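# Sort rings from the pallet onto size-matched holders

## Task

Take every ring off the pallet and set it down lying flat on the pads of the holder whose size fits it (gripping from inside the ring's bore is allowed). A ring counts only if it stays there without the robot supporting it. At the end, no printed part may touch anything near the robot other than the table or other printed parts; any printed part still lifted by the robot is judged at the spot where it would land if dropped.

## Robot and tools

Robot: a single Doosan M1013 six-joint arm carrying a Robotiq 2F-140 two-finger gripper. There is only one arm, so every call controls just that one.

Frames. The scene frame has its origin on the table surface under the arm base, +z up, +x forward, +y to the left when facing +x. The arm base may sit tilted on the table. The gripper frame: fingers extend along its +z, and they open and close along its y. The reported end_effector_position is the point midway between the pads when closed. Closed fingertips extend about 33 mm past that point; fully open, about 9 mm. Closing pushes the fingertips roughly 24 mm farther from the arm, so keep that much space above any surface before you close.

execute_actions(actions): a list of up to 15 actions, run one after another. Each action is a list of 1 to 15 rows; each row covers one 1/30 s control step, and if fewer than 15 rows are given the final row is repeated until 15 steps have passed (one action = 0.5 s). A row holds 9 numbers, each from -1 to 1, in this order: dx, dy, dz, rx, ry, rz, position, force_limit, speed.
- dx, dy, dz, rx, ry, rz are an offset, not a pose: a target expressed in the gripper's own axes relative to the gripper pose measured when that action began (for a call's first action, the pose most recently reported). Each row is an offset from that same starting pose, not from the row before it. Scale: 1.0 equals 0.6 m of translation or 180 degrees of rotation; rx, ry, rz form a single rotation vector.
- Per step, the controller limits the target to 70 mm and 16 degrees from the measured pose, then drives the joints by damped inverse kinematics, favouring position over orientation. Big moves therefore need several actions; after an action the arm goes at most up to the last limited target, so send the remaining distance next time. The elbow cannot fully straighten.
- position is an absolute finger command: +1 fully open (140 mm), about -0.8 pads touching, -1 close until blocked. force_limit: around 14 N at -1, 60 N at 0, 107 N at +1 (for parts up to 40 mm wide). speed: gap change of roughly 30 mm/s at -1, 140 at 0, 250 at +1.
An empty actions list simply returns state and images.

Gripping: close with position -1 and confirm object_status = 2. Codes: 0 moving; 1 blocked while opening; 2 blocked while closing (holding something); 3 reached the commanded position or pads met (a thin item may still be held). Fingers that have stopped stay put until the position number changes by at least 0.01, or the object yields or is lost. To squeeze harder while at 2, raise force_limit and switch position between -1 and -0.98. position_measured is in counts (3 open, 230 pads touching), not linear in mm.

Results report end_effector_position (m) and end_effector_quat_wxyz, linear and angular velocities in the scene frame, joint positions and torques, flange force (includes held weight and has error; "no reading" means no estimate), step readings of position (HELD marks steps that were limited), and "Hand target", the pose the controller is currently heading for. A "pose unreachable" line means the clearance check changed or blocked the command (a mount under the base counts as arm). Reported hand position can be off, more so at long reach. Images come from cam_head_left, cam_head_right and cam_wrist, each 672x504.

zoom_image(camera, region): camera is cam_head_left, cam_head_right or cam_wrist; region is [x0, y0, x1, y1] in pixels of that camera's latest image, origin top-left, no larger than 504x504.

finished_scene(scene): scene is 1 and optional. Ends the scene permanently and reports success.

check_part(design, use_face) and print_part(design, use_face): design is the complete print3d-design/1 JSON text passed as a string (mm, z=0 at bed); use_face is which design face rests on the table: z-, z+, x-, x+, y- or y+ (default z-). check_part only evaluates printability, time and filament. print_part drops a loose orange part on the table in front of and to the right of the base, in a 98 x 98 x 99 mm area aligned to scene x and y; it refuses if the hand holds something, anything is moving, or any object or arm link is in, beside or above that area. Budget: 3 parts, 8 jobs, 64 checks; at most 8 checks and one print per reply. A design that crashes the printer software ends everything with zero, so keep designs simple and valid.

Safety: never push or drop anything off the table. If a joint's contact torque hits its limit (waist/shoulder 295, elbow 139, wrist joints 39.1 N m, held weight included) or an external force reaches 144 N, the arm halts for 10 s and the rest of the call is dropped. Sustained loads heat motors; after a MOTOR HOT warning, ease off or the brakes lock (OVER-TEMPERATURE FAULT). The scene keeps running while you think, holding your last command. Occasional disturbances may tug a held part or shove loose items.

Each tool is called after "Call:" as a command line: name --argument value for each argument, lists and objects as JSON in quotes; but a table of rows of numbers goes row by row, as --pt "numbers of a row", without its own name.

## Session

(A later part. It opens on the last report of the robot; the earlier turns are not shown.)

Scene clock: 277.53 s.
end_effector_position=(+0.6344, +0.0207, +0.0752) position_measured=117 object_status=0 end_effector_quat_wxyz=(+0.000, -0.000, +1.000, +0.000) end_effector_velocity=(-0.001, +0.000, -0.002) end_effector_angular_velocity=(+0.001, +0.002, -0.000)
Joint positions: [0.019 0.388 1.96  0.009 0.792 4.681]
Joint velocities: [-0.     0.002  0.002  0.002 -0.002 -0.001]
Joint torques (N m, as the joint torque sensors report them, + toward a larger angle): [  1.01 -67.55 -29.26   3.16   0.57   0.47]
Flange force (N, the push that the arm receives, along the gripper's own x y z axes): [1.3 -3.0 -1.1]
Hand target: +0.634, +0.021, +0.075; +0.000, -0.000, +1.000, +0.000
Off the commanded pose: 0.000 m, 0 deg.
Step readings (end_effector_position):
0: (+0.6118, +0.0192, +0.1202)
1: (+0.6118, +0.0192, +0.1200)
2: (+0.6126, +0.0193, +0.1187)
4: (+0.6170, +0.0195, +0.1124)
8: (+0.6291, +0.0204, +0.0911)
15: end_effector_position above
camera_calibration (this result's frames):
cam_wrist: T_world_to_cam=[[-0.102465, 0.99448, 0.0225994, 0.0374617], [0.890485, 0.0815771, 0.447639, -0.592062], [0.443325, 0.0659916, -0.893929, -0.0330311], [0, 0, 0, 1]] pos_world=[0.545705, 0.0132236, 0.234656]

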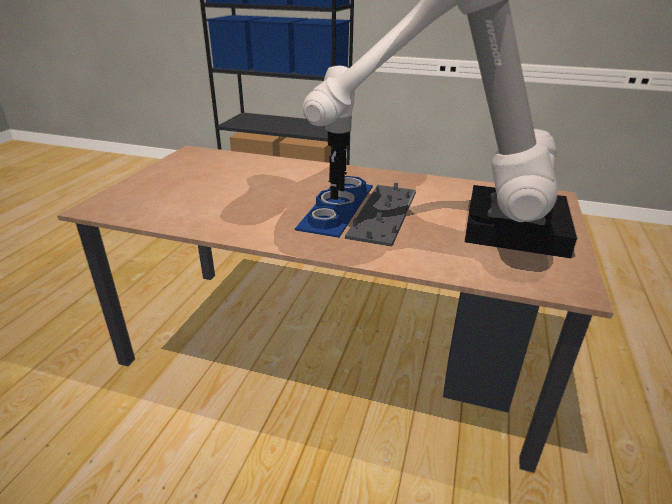

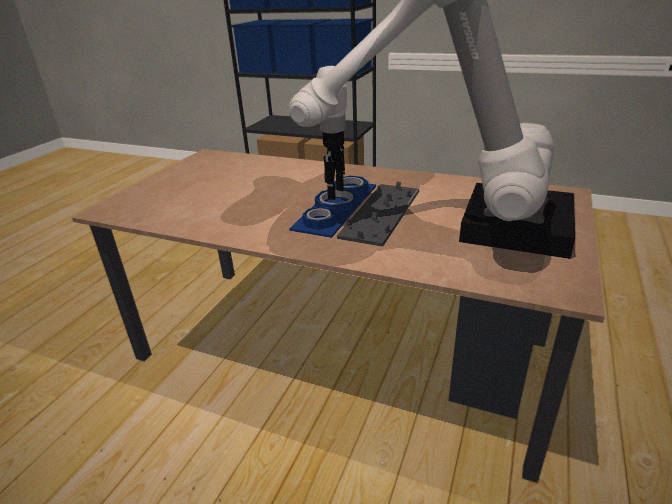

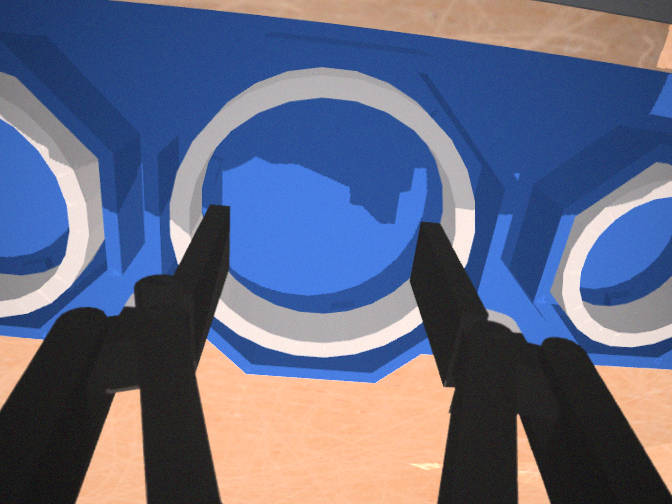

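Call:
zoom_image --camera "cam_wrist" --region '[160, 160, 280, 280]'

Call:
zoom_image --camera "cam_wrist" --region '[380, 170, 500, 290]'

Call:
zoom_image --camera "cam_wrist" --region '[260, 20, 380, 140]'

Call:
zoom_image --camera "cam_wrist" --region '[265, 270, 385, 390]'

Region (160, 160, 280, 280) of cam_wrist's 672x504 image, scaled by 4.200, with more detail than that image has.

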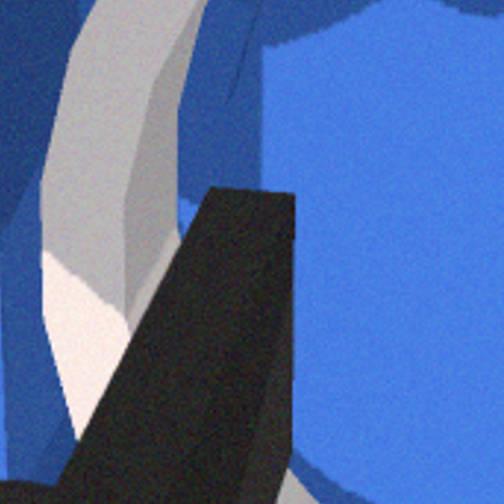

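Region (380, 170, 500, 290) of cam_wrist's 672x504 image, scaled by 4.200, with more detail than that image has.

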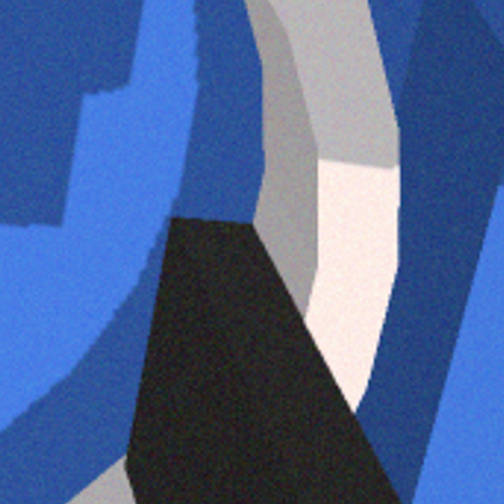

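Region (260, 20, 380, 140) of cam_wrist's 672x504 image, scaled by 4.200, with more detail than that image has.

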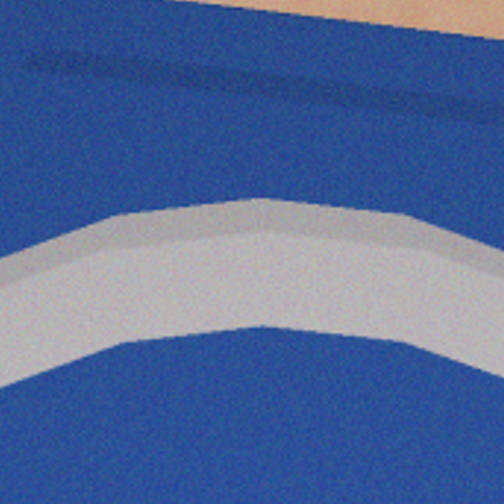

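Region (265, 270, 385, 390) of cam_wrist's 672x504 image, scaled by 4.200, with more detail than that image has.

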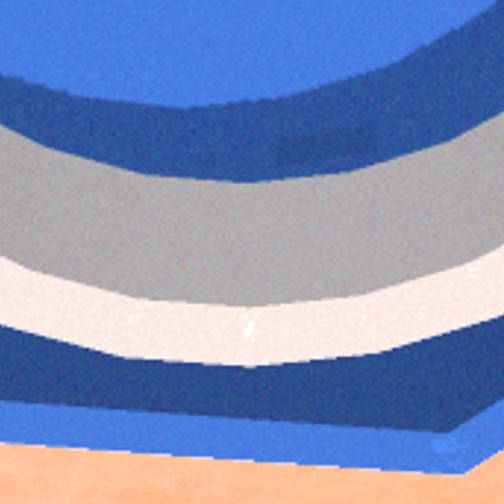

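Call:
execute_actions --actions '[[[0,0.0001,0.004,0,0,0,0.1,0.6,-0.6],[0,0.0002,0.011,0,0,0,0.1,0.6,-0.6],[0.0001,0.0003,0.019,0,0,0,0.1,0.6,-0.6],[0.0001,0.0004,0.028,0,0,0,0.1,0.6,-0.6],[0.0002,0.0005,0.037,0,0,0,0.1,0.6,-0.6],[0.0002,0.0005,0.045,0,0,0,0.1,0.6,-0.6],[0.0002,0.0005,0.051,0,0,0,0.1,0.6,-0.6],[0.0002,0.0005,0.056,0,0,0,0.1,0.6,-0.6],[0.0002,0.0005,0.0587,0,0,0,0.1,0.6,-0.6],[0.0002,0.0005,0.0587,0,0,0,0.6,0.6,-0.6]]]'

Scene clock: 340.37 s.
end_effector_position=(+0.6343, +0.0210, +0.0400) position_measured=98 object_status=0 end_effector_quat_wxyz=(+0.000, +0.000, +1.000, +0.000) end_effector_velocity=(-0.001, +0.000, -0.001) end_effector_angular_velocity=(+0.000, +0.001, +0.000)
Joint positions: [0.02  0.432 1.978 0.01  0.73  4.681]
Joint velocities: [ 0.001  0.001  0.001 -0.    -0.001  0.   ]
Joint torques (N m, as the joint torque sensors report them, + toward a larger angle): [  2.51 -68.03 -26.76   2.99   0.12   0.54]
Flange force (N, the push that the arm receives, along the gripper's own x y z axes): [2.1 -5.3 -4.3]
Hand target: +0.634, +0.021, +0.040; +0.000, -0.000, +1.000, +0.000
Off the commanded pose: 0.000 m, 0 deg.
Step readings (end_effector_position):
0: (+0.6342, +0.0207, +0.0750)
1: (+0.6342, +0.0207, +0.0748)
2: (+0.6344, +0.0207, +0.0736)
4: (+0.6343, +0.0208, +0.0669)
8: (+0.6339, +0.0210, +0.0479)
15: end_effector_position above
camera_calibration (this result's frames):
cam_wrist: T_world_to_cam=[[-0.102389, 0.994487, 0.0226218, 0.0378733], [0.890472, 0.0814968, 0.44768, -0.576199], [0.443368, 0.0659817, -0.893908, -0.064468], [0, 0, 0, 1]] pos_world=[0.54555, 0.0135476, 0.199468]

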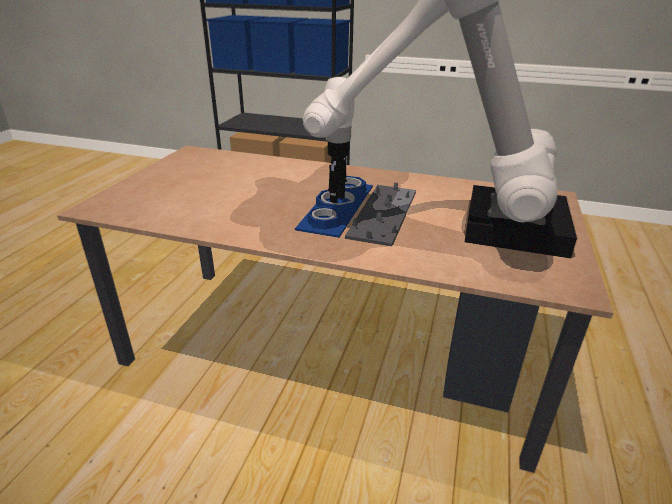

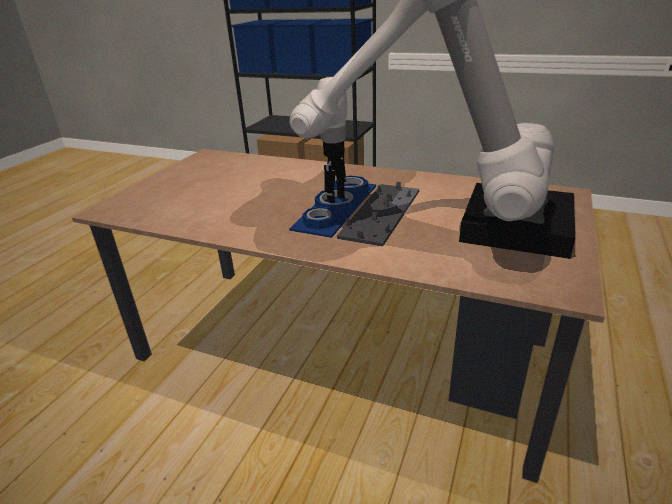

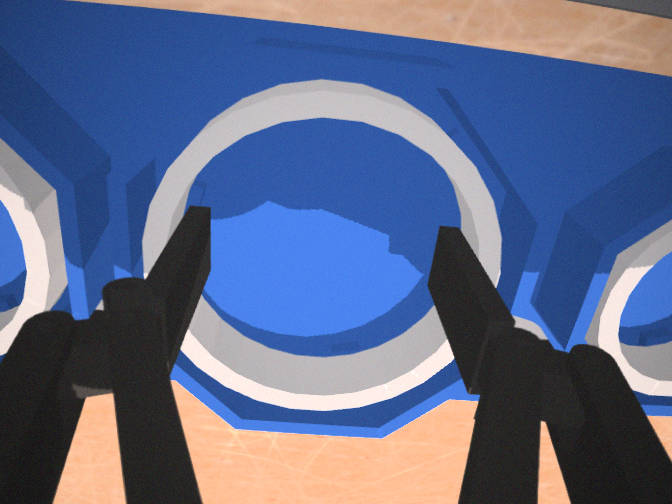

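Call:
execute_actions --actions '[]'

Scene clock: 341.73 s.
end_effector_position=(+0.6342, +0.0211, +0.0400) position_measured=82 object_status=1 end_effector_quat_wxyz=(+0.000, +0.000, +1.000, +0.000) end_effector_velocity=(-0.002, -0.000, -0.001) end_effector_angular_velocity=(-0.000, +0.003, -0.001)
Joint positions: [0.02  0.433 1.978 0.01  0.73  4.681]
Joint velocities: [-0.     0.     0.002 -0.    -0.     0.   ]
Joint torques (N m, as the joint torque sensors report them, + toward a larger angle): [  1.32 -73.11 -27.87   3.07   0.2    0.75]
Flange force (N, the push that the arm receives, along the gripper's own x y z axes): [-1.9 -4.0 3.0]
Hand target: +0.634, +0.021, +0.040; +0.000, -0.000, +1.000, +0.000
Off the commanded pose: 0.000 m, 0 deg.
camera_calibration (this result's frames):
cam_wrist: T_world_to_cam=[[-0.102445, 0.994481, 0.0226591, 0.037889], [0.890495, 0.0815339, 0.447628, -0.576173], [0.44331, 0.0660351, -0.893933, -0.0644732], [0, 0, 0, 1]] pos_world=[0.545542, 0.0135553, 0.199418]

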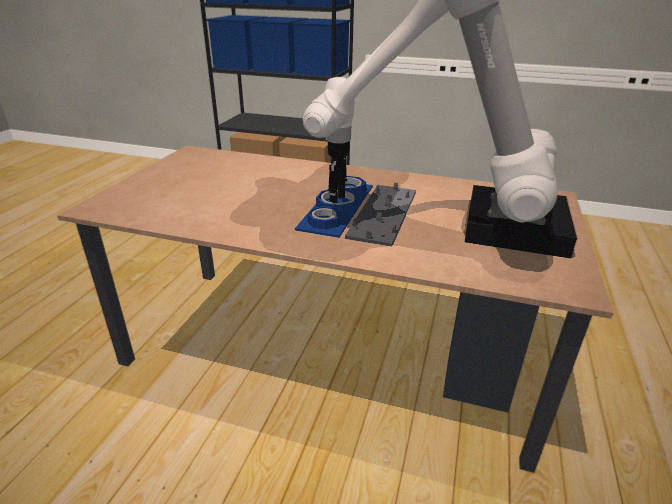

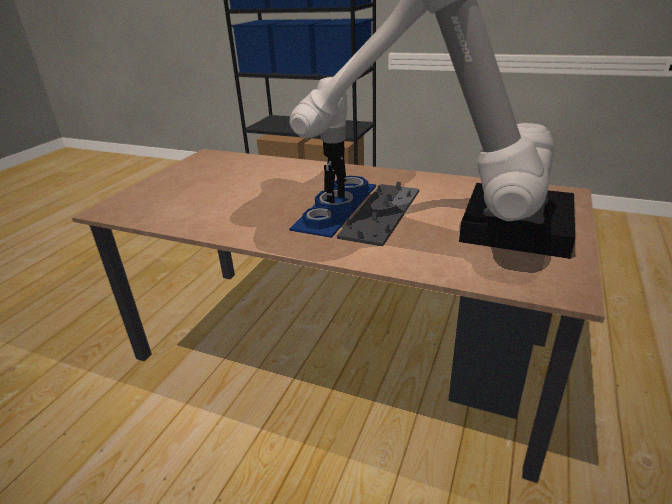

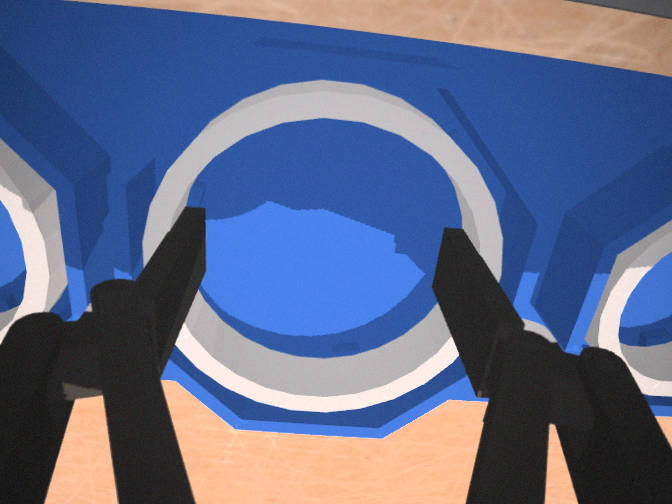

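Call:
zoom_image --camera "cam_wrist" --region '[100, 180, 260, 340]'

Call:
zoom_image --camera "cam_wrist" --region '[400, 200, 560, 360]'

Call:
zoom_image --camera "cam_head_right" --region '[300, 140, 380, 220]'

Region (100, 180, 260, 340) of cam_wrist's 672x504 image, scaled by 3.150, with more detail than that image has.

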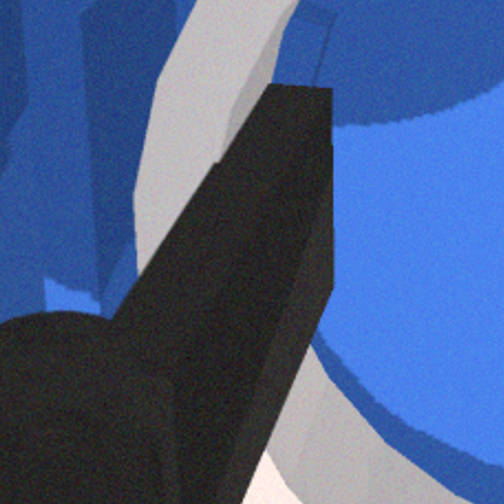

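Region (400, 200, 560, 360) of cam_wrist's 672x504 image, scaled by 3.150, with more detail than that image has.

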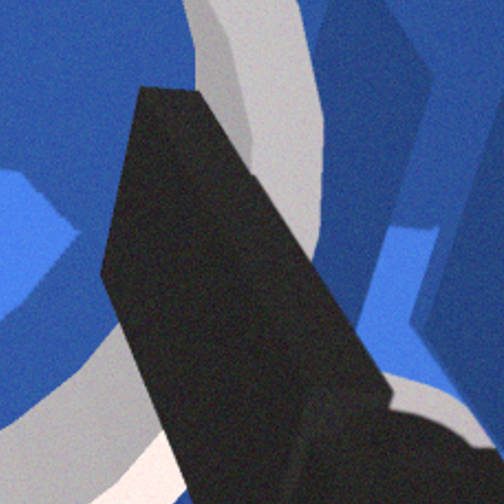

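Region (300, 140, 380, 220) of cam_head_right's 672x504 image, scaled by 6.300, with more detail than that image has.

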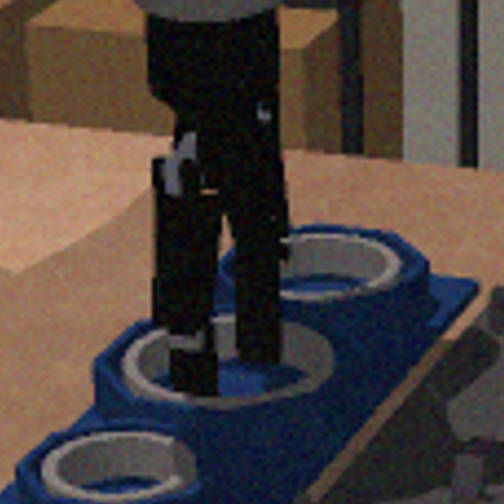

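Call:
execute_actions --actions '[[[0,0,-0.004,0,0,0,0.6,0.6,-0.6],[0,0,-0.011,0,0,0,0.6,0.6,-0.6],[0,0,-0.02,0,0,0,0.6,0.6,-0.6],[0,0,-0.03,0,0,0,0.6,0.6,-0.6],[0,0,-0.04,0,0,0,0.6,0.6,-0.6],[0,0,-0.05,0,0,0,0.6,0.6,-0.6],[0,0,-0.059,0,0,0,0.6,0.6,-0.6],[0,0,-0.066,0,0,0,0.6,0.6,-0.6],[0,0,-0.071,0,0,0,0.6,0.6,-0.6],[0.0038,0.0033,-0.074,0,0,0,0.6,0.6,-0.6],[0.0114,0.0098,-0.075,0,0,0,0.6,0.6,-0.6],[0.0228,0.0195,-0.075,0,0,0,0.6,0.6,-0.6],[0.038,0.0326,-0.075,0,0,0,0.6,0.6,-0.6],[0.0531,0.0456,-0.075,0,0,0,0.6,0.6,-0.6],[0.0683,0.0586,-0.075,0,0,0,0.6,0.6,-0.6]]]'

Scene clock: 409.23 s.
end_effector_position=(+0.6115, +0.0398, +0.0846) position_measured=82 object_status=1 end_effector_quat_wxyz=(-0.000, -0.000, +1.000, +0.000) end_effector_velocity=(-0.235, +0.192, -0.003) end_effector_angular_velocity=(+0.004, +0.010, +0.010)
Joint positions: [0.049 0.349 1.997 0.009 0.795 4.711]
Joint velocities: [ 0.314 -0.275  0.427  0.006 -0.144  0.299]
Joint torques (N m, as the joint torque sensors report them, + toward a larger angle): [  8.3  -71.46 -28.59   2.85   0.22   0.88]
Flange force (N, the push that the arm receives, along the gripper's own x y z axes): [1.6 -7.4 2.8]
Hand target: +0.594, +0.055, +0.084; -0.000, -0.000, +1.000, +0.001
Off the commanded pose: 0.025 m, 0 deg.
Step readings (end_effector_position):
0: (+0.6342, +0.0210, +0.0400)
1: (+0.6342, +0.0211, +0.0401)
2: (+0.6341, +0.0211, +0.0414)
4: (+0.6341, +0.0211, +0.0483)
8: (+0.6343, +0.0212, +0.0704)
15: end_effector_position above
camera_calibration (this result's frames):
cam_wrist: T_world_to_cam=[[-0.102901, 0.994432, 0.022708, 0.0161561], [0.890713, 0.0819584, 0.447116, -0.577546], [0.442766, 0.0662349, -0.894188, -0.015421], [0, 0, 0, 1]] pos_world=[0.522918, 0.0322899, 0.244074]

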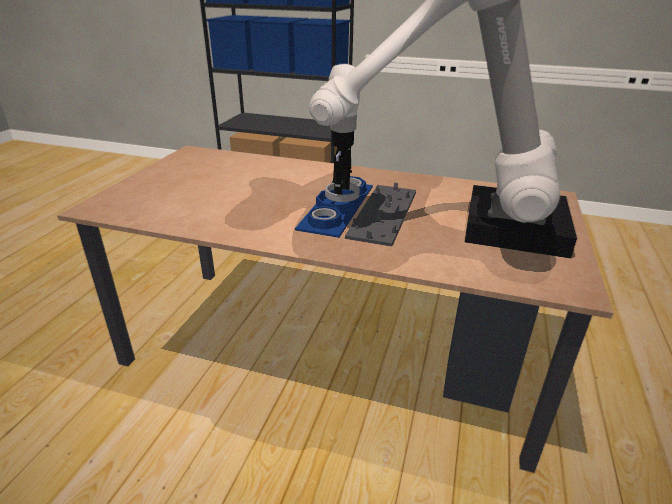

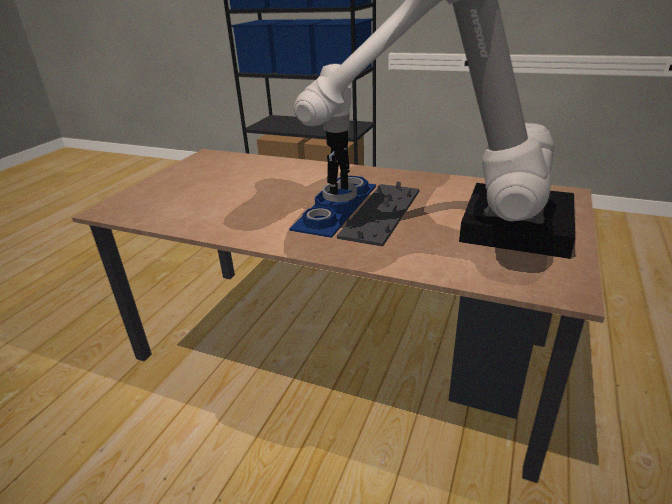

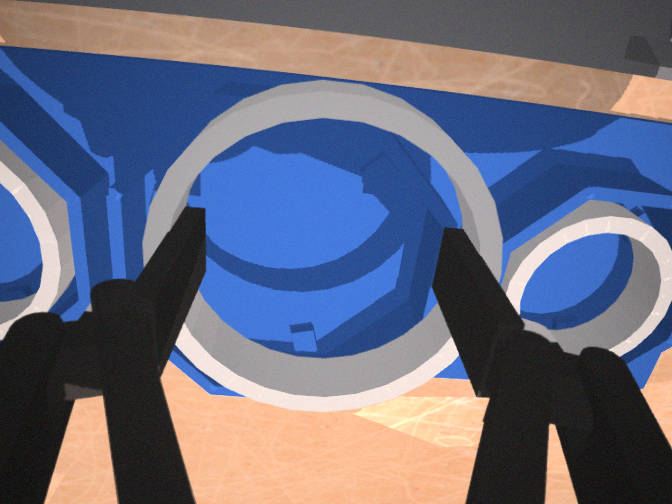

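Call:
execute_actions --actions '[[[0.0363,0.0314,-0.0007,0,0,0,0.6,0.6,-0.6],[0.0481,0.0416,-0.0007,0,0,0,0.6,0.6,-0.6],[0.0646,0.0558,-0.0007,0,0,0,0.6,0.6,-0.6],[0.0835,0.0721,-0.0007,0,0,0,0.6,0.6,-0.6],[0.1024,0.0884,-0.0007,0,0,0,0.6,0.6,-0.6],[0.1213,0.1046,-0.0007,0,0,0,0.6,0.6,-0.6],[0.1402,0.1209,-0.0007,0,0,0,0.6,0.6,-0.6],[0.1591,0.1372,-0.0007,0,0,0,0.6,0.6,-0.6],[0.1779,0.1534,-0.0007,0,0,0,0.6,0.6,-0.6],[0.1968,0.1697,-0.0007,0,0,0,0.6,0.6,-0.6],[0.2157,0.186,-0.0007,0,0,0,0.6,0.6,-0.6],[0.2346,0.2023,-0.0007,0,0,0,0.6,0.6,-0.6],[0.2488,0.2145,-0.0007,0,0,0,0.6,0.6,-0.6],[0.2606,0.2246,-0.0007,0,0,0,0.6,0.6,-0.6],[0.2653,0.2287,-0.0007,0,0,0,0.6,0.6,-0.6]]]'

Scene clock: 419.97 s.
end_effector_position=(+0.4708, +0.1574, +0.0836) position_measured=82 object_status=1 end_effector_quat_wxyz=(-0.001, -0.001, +1.000, +0.002) end_effector_velocity=(-0.266, +0.232, +0.005) end_effector_angular_velocity=(+0.000, -0.006, +0.001)
Joint positions: [0.29  0.198 2.214 0.016 0.729 4.944]
Joint velocities: [ 0.587 -0.256  0.322 -0.001 -0.079  0.586]
Joint torques (N m, as the joint torque sensors report them, + toward a larger angle): [ -4.15 -47.6  -34.3    3.46   0.     0.74]
Flange force (N, the push that the arm receives, along the gripper's own x y z axes): [2.5 -4.0 6.8]
Hand target: +0.453, +0.174, +0.084; -0.001, -0.001, +1.000, +0.002
Off the commanded pose: 0.027 m, 0 deg.
Step readings (end_effector_position):
0: (+0.5936, +0.0547, +0.0843)
1: (+0.5933, +0.0549, +0.0844)
2: (+0.5913, +0.0570, +0.0846)
4: (+0.5810, +0.0659, +0.0848)
8: (+0.5437, +0.0962, +0.0840)
15: end_effector_position above
camera_calibration (this result's frames):
cam_wrist: T_world_to_cam=[[-0.104639, 0.994146, 0.0269241, -0.114664], [0.891744, 0.0818068, 0.445085, -0.461745], [0.440277, 0.0705828, -0.895083, 0.0388109], [0, 0, 0, 1]] pos_world=[0.382673, 0.149027, 0.243342]

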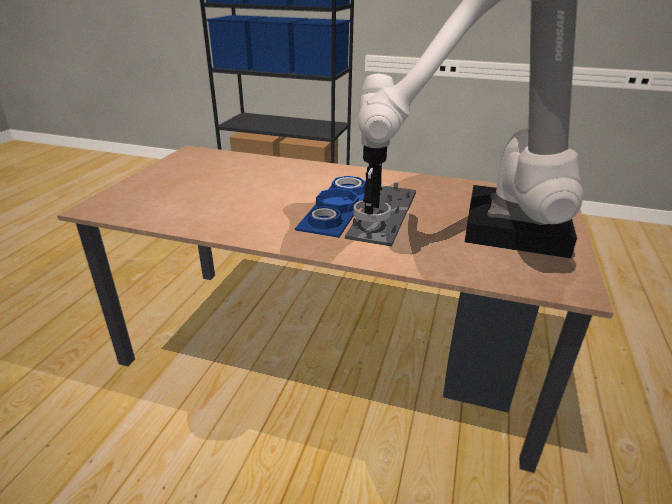

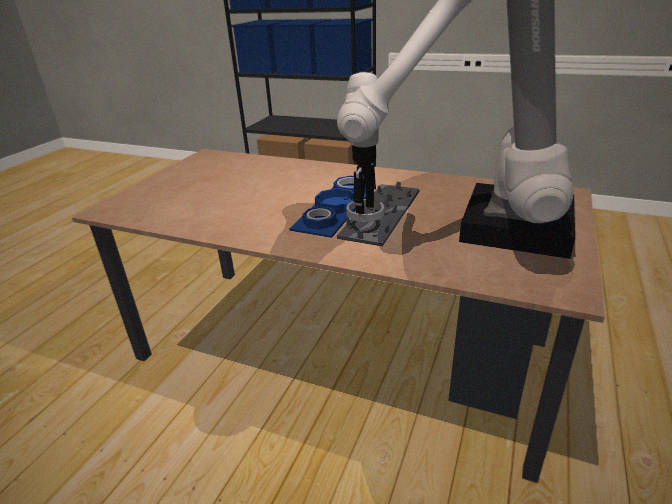

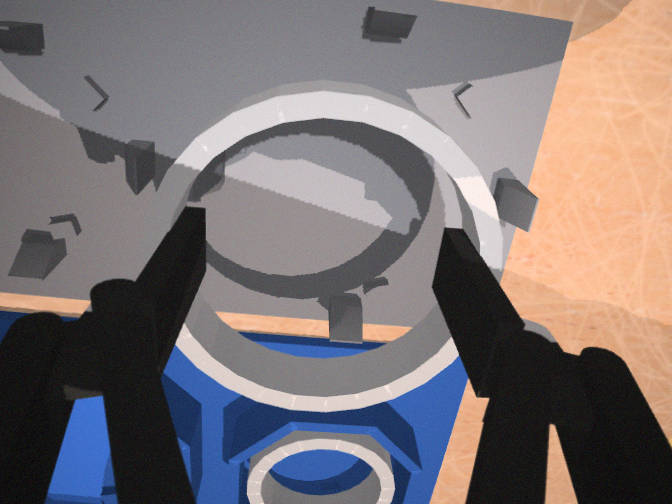

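Call:
execute_actions --actions '[]'

Call:
zoom_image --camera "cam_wrist" --region '[290, 20, 410, 140]'

Call:
zoom_image --camera "cam_wrist" --region '[260, 290, 390, 420]'

Scene clock: 423.90 s.
end_effector_position=(+0.4525, +0.1741, +0.0844) position_measured=82 object_status=1 end_effector_quat_wxyz=(-0.001, -0.001, +1.000, +0.002) end_effector_velocity=(+0.001, +0.000, +0.001) end_effector_angular_velocity=(+0.001, -0.002, -0.001)
Joint positions: [0.333 0.181 2.235 0.014 0.724 4.989]
Joint velocities: [-0.     0.    -0.002  0.    -0.     0.   ]
Joint torques (N m, as the joint torque sensors report them, + toward a larger angle): [  3.42 -48.11 -27.41   3.1    0.05   0.76]
Flange force (N, the push that the arm receives, along the gripper's own x y z axes): [-5.5 -7.7 2.3]
Hand target: +0.453, +0.174, +0.084; -0.001, -0.001, +1.000, +0.002
Off the commanded pose: 0.003 m, 0 deg.
camera_calibration (this result's frames):
cam_wrist: T_world_to_cam=[[-0.104168, 0.994222, 0.0259052, -0.13332], [0.891251, 0.0817563, 0.44608, -0.446955], [0.441384, 0.0695552, -0.894618, 0.045969], [0, 0, 0, 1]] pos_world=[0.364172, 0.165894, 0.243956]

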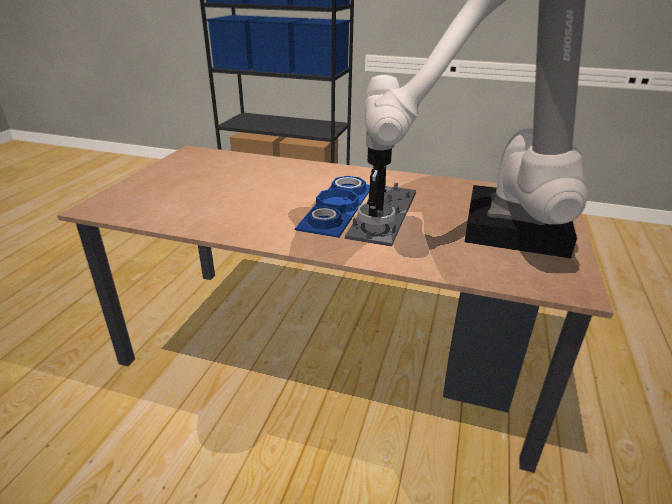

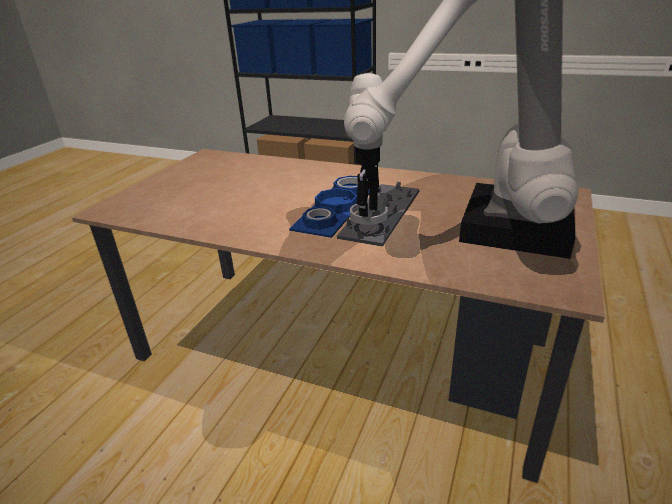

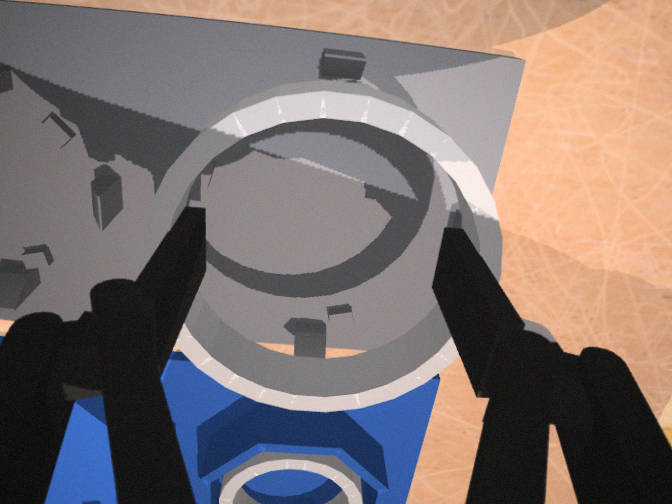

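Region (290, 20, 410, 140) of cam_wrist's 672x504 image, scaled by 4.200, with more detail than that image has.

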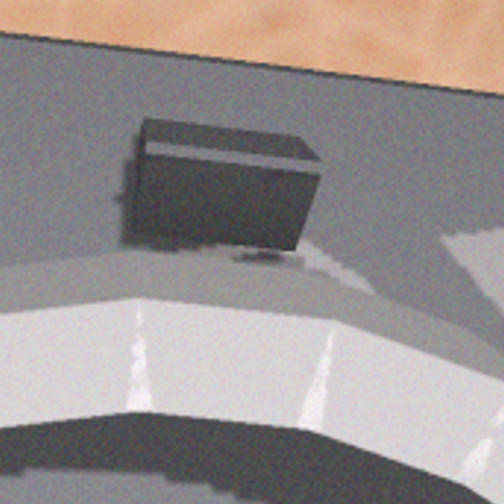

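Region (260, 290, 390, 420) of cam_wrist's 672x504 image, scaled by 3.877, with more detail than that image has.

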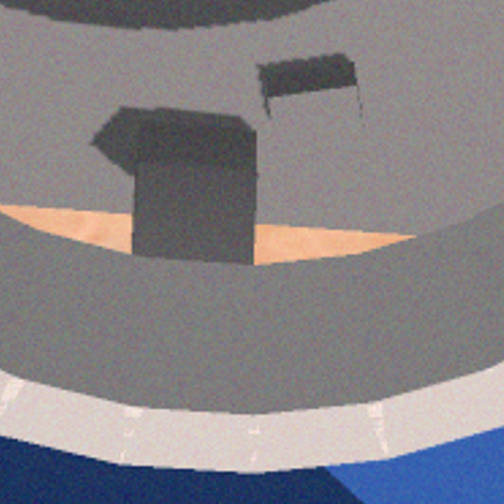

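Call:
zoom_image --camera "cam_wrist" --region '[312, 36, 372, 96]'

Call:
zoom_image --camera "cam_wrist" --region '[280, 300, 360, 360]'

Call:
zoom_image --camera "cam_wrist" --region '[140, 140, 240, 240]'

Call:
zoom_image --camera "cam_wrist" --region '[410, 150, 510, 250]'

Region (312, 36, 372, 96) of cam_wrist's 672x504 image, scaled by 8.400, with more detail than that image has.

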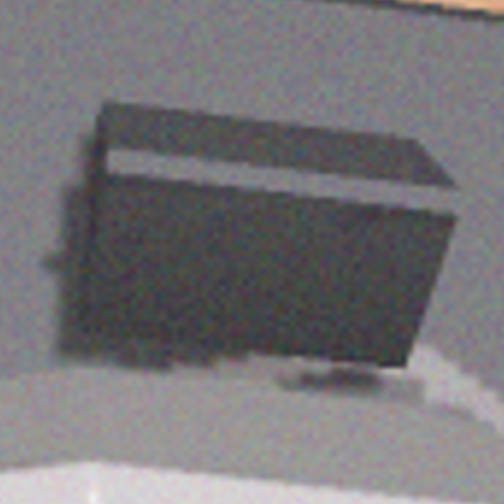

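Region (280, 300, 360, 360) of cam_wrist's 672x504 image, scaled by 6.300, with more detail than that image has; it fills the top 378 rows of this view, and the rest is white.

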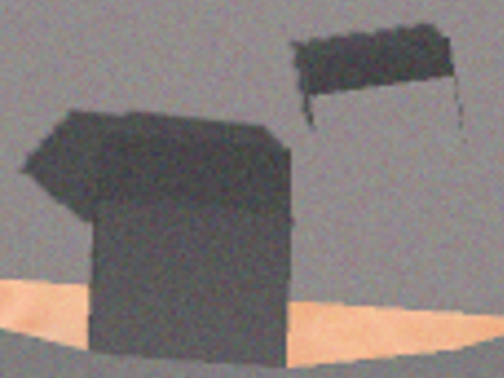

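Region (140, 140, 240, 240) of cam_wrist's 672x504 image, scaled by 5.040, with more detail than that image has.

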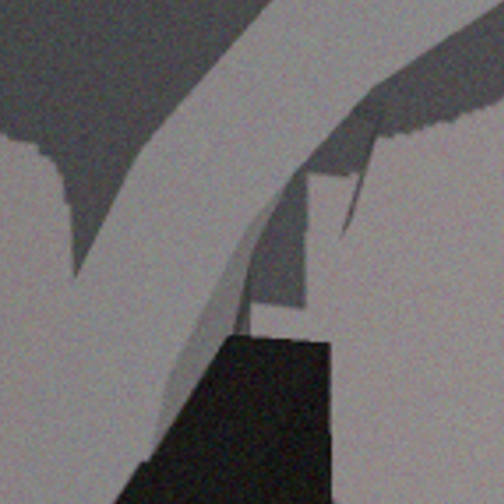

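Region (410, 150, 510, 250) of cam_wrist's 672x504 image, scaled by 5.040, with more detail than that image has.

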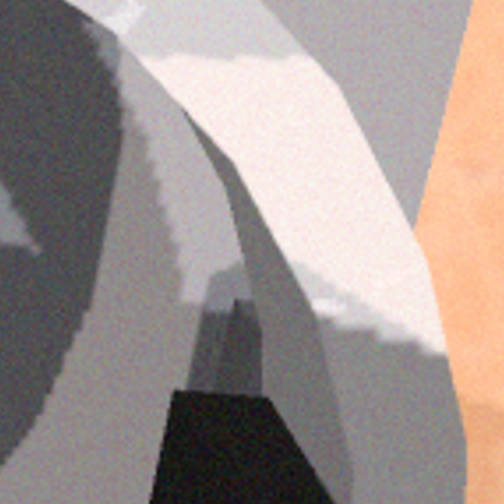

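Call:
execute_actions --actions '[[[-0.001,0.0004,0.003,0.0002,-0.0001,0.0001,0.6,0.6,-0.6],[-0.0025,0.001,0.008,0.0004,-0.0002,0.0002,0.6,0.6,-0.6],[-0.004,0.0016,0.014,0.0007,-0.0004,0.0004,0.6,0.6,-0.6],[-0.005,0.002,0.02,0.0009,-0.0005,0.0005,0.6,0.6,-0.6],[-0.0056,0.0022,0.026,0.001,-0.0006,0.00056,0.6,0.6,-0.6],[-0.0056,0.0022,0.032,0.001,-0.0006,0.00056,0.6,0.6,-0.6],[-0.0056,0.0022,0.038,0.001,-0.0006,0.00056,0.6,0.6,-0.6],[-0.0056,0.0022,0.043,0.001,-0.0006,0.00056,0.6,0.6,-0.6],[-0.0056,0.0022,0.0465,0.001,-0.0006,0.00056,0.6,0.6,-0.6],[-0.0056,0.0022,0.049,0.001,-0.0006,0.00056,0.6,0.6,-0.6]]]'

Call:
zoom_image --camera "cam_wrist" --region '[300, 30, 380, 110]'

Call:
zoom_image --camera "cam_wrist" --region '[260, 310, 380, 430]'

Scene clock: 519.83 s.
end_effector_position=(+0.4558, +0.1755, +0.0550) position_measured=82 object_status=1 end_effector_quat_wxyz=(+0.000, -0.000, +1.000, +0.000) end_effector_velocity=(-0.001, -0.000, -0.000) end_effector_angular_velocity=(+0.000, +0.000, -0.000)
Joint positions: [0.337 0.232 2.248 0.009 0.659 4.998]
Joint velocities: [-0.    -0.001  0.003  0.001 -0.002 -0.   ]
Joint torques (N m, as the joint torque sensors report them, + toward a larger angle): [  3.58 -50.64 -27.07   2.94   0.53   0.33]
Flange force (N, the push that the arm receives, along the gripper's own x y z axes): [-0.1 -8.9 3.8]
Hand target: +0.456, +0.175, +0.055; +0.000, -0.000, +1.000, +0.000
Off the commanded pose: 0.000 m, 0 deg.
Step readings (end_effector_position):
0: (+0.4525, +0.1740, +0.0844)
1: (+0.4525, +0.1740, +0.0843)
2: (+0.4529, +0.1741, +0.0833)
4: (+0.4543, +0.1747, +0.0785)
8: (+0.4556, +0.1753, +0.0645)
15: end_effector_position above
camera_calibration (this result's frames):
cam_wrist: T_world_to_cam=[[-0.10255, 0.994472, 0.0225577, -0.134208], [0.890516, 0.0816776, 0.447561, -0.436645], [0.443244, 0.0659851, -0.893969, 0.0178876], [0, 0, 0, 1]] pos_world=[0.367147, 0.167949, 0.214443]

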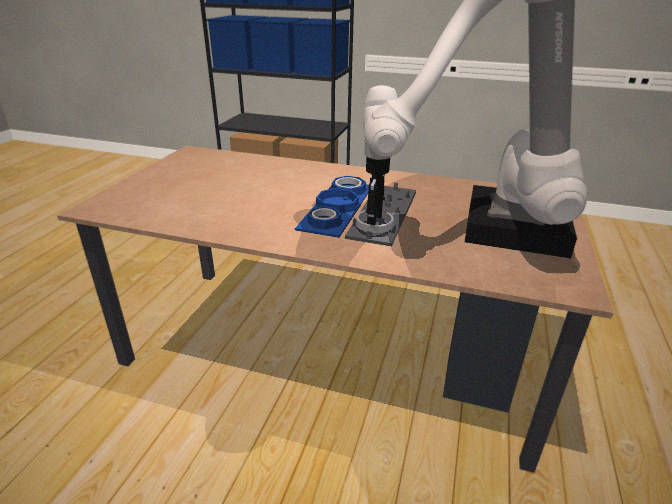

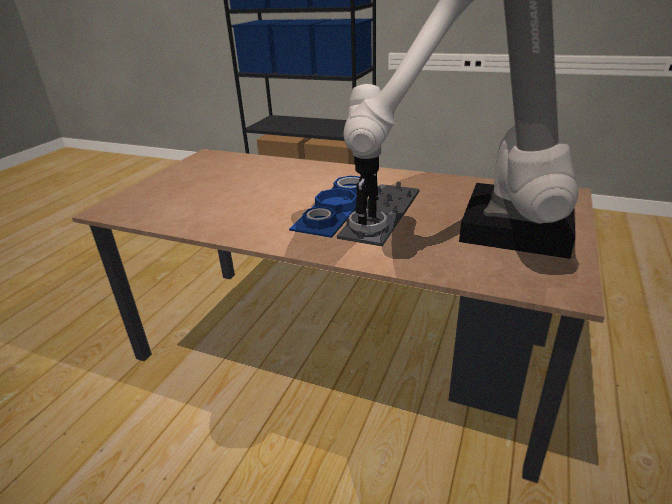

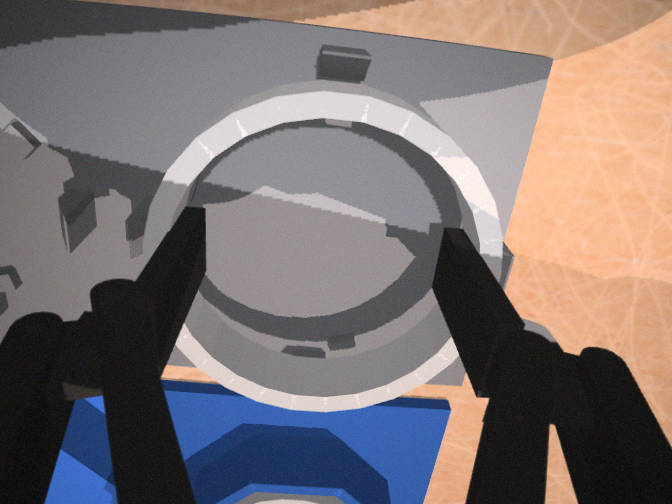

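Region (300, 30, 380, 110) of cam_wrist's 672x504 image, scaled by 6.300, with more detail than that image has.

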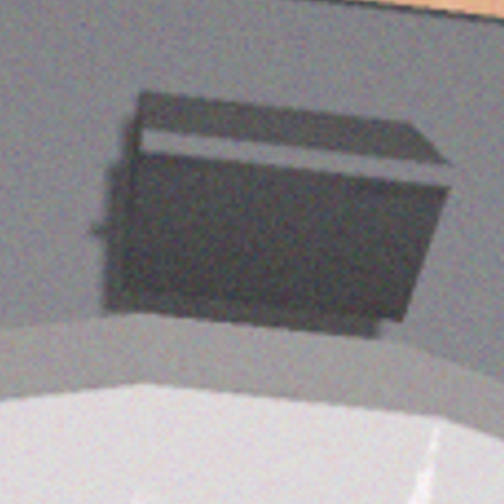

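Region (260, 310, 380, 430) of cam_wrist's 672x504 image, scaled by 4.200, with more detail than that image has.

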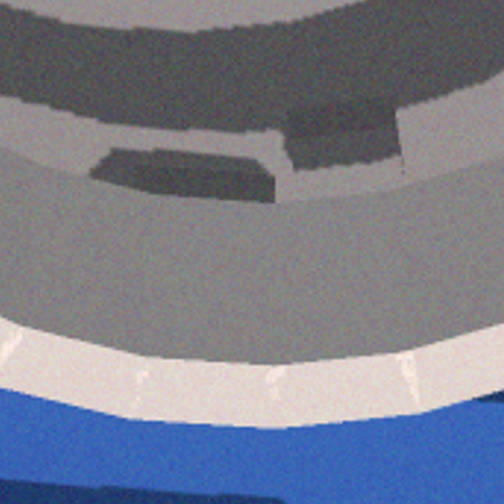

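Call:
zoom_image --camera "cam_wrist" --region '[110, 190, 200, 280]'

Call:
zoom_image --camera "cam_wrist" --region '[450, 220, 540, 310]'

Region (110, 190, 200, 280) of cam_wrist's 672x504 image, scaled by 5.600, with more detail than that image has.

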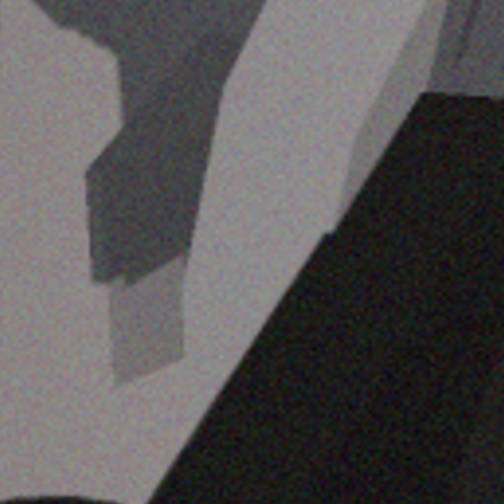

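Region (450, 220, 540, 310) of cam_wrist's 672x504 image, scaled by 5.600, with more detail than that image has.

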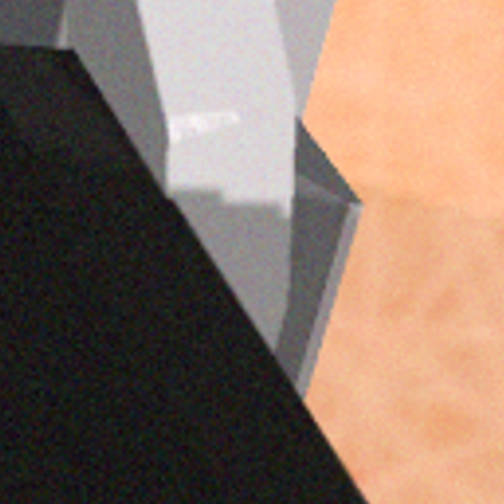

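Call:
zoom_image --camera "cam_wrist" --region '[315, 325, 365, 365]'

Call:
zoom_image --camera "cam_head_left" --region '[340, 195, 410, 250]'

Region (315, 325, 365, 365) of cam_wrist's 672x504 image, scaled by 10.080, with more detail than that image has; it fills the top 403 rows of this view, and the rest is white.

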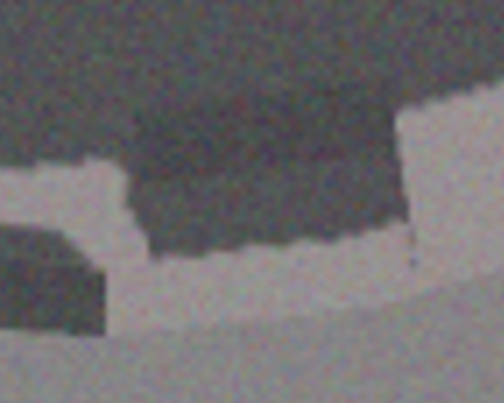

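Region (340, 195, 410, 250) of cam_head_left's 672x504 image, scaled by 7.200, with more detail than that image has; it fills the top 396 rows of this view, and the rest is white.

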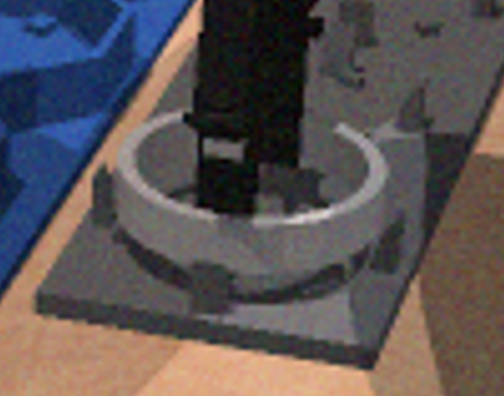

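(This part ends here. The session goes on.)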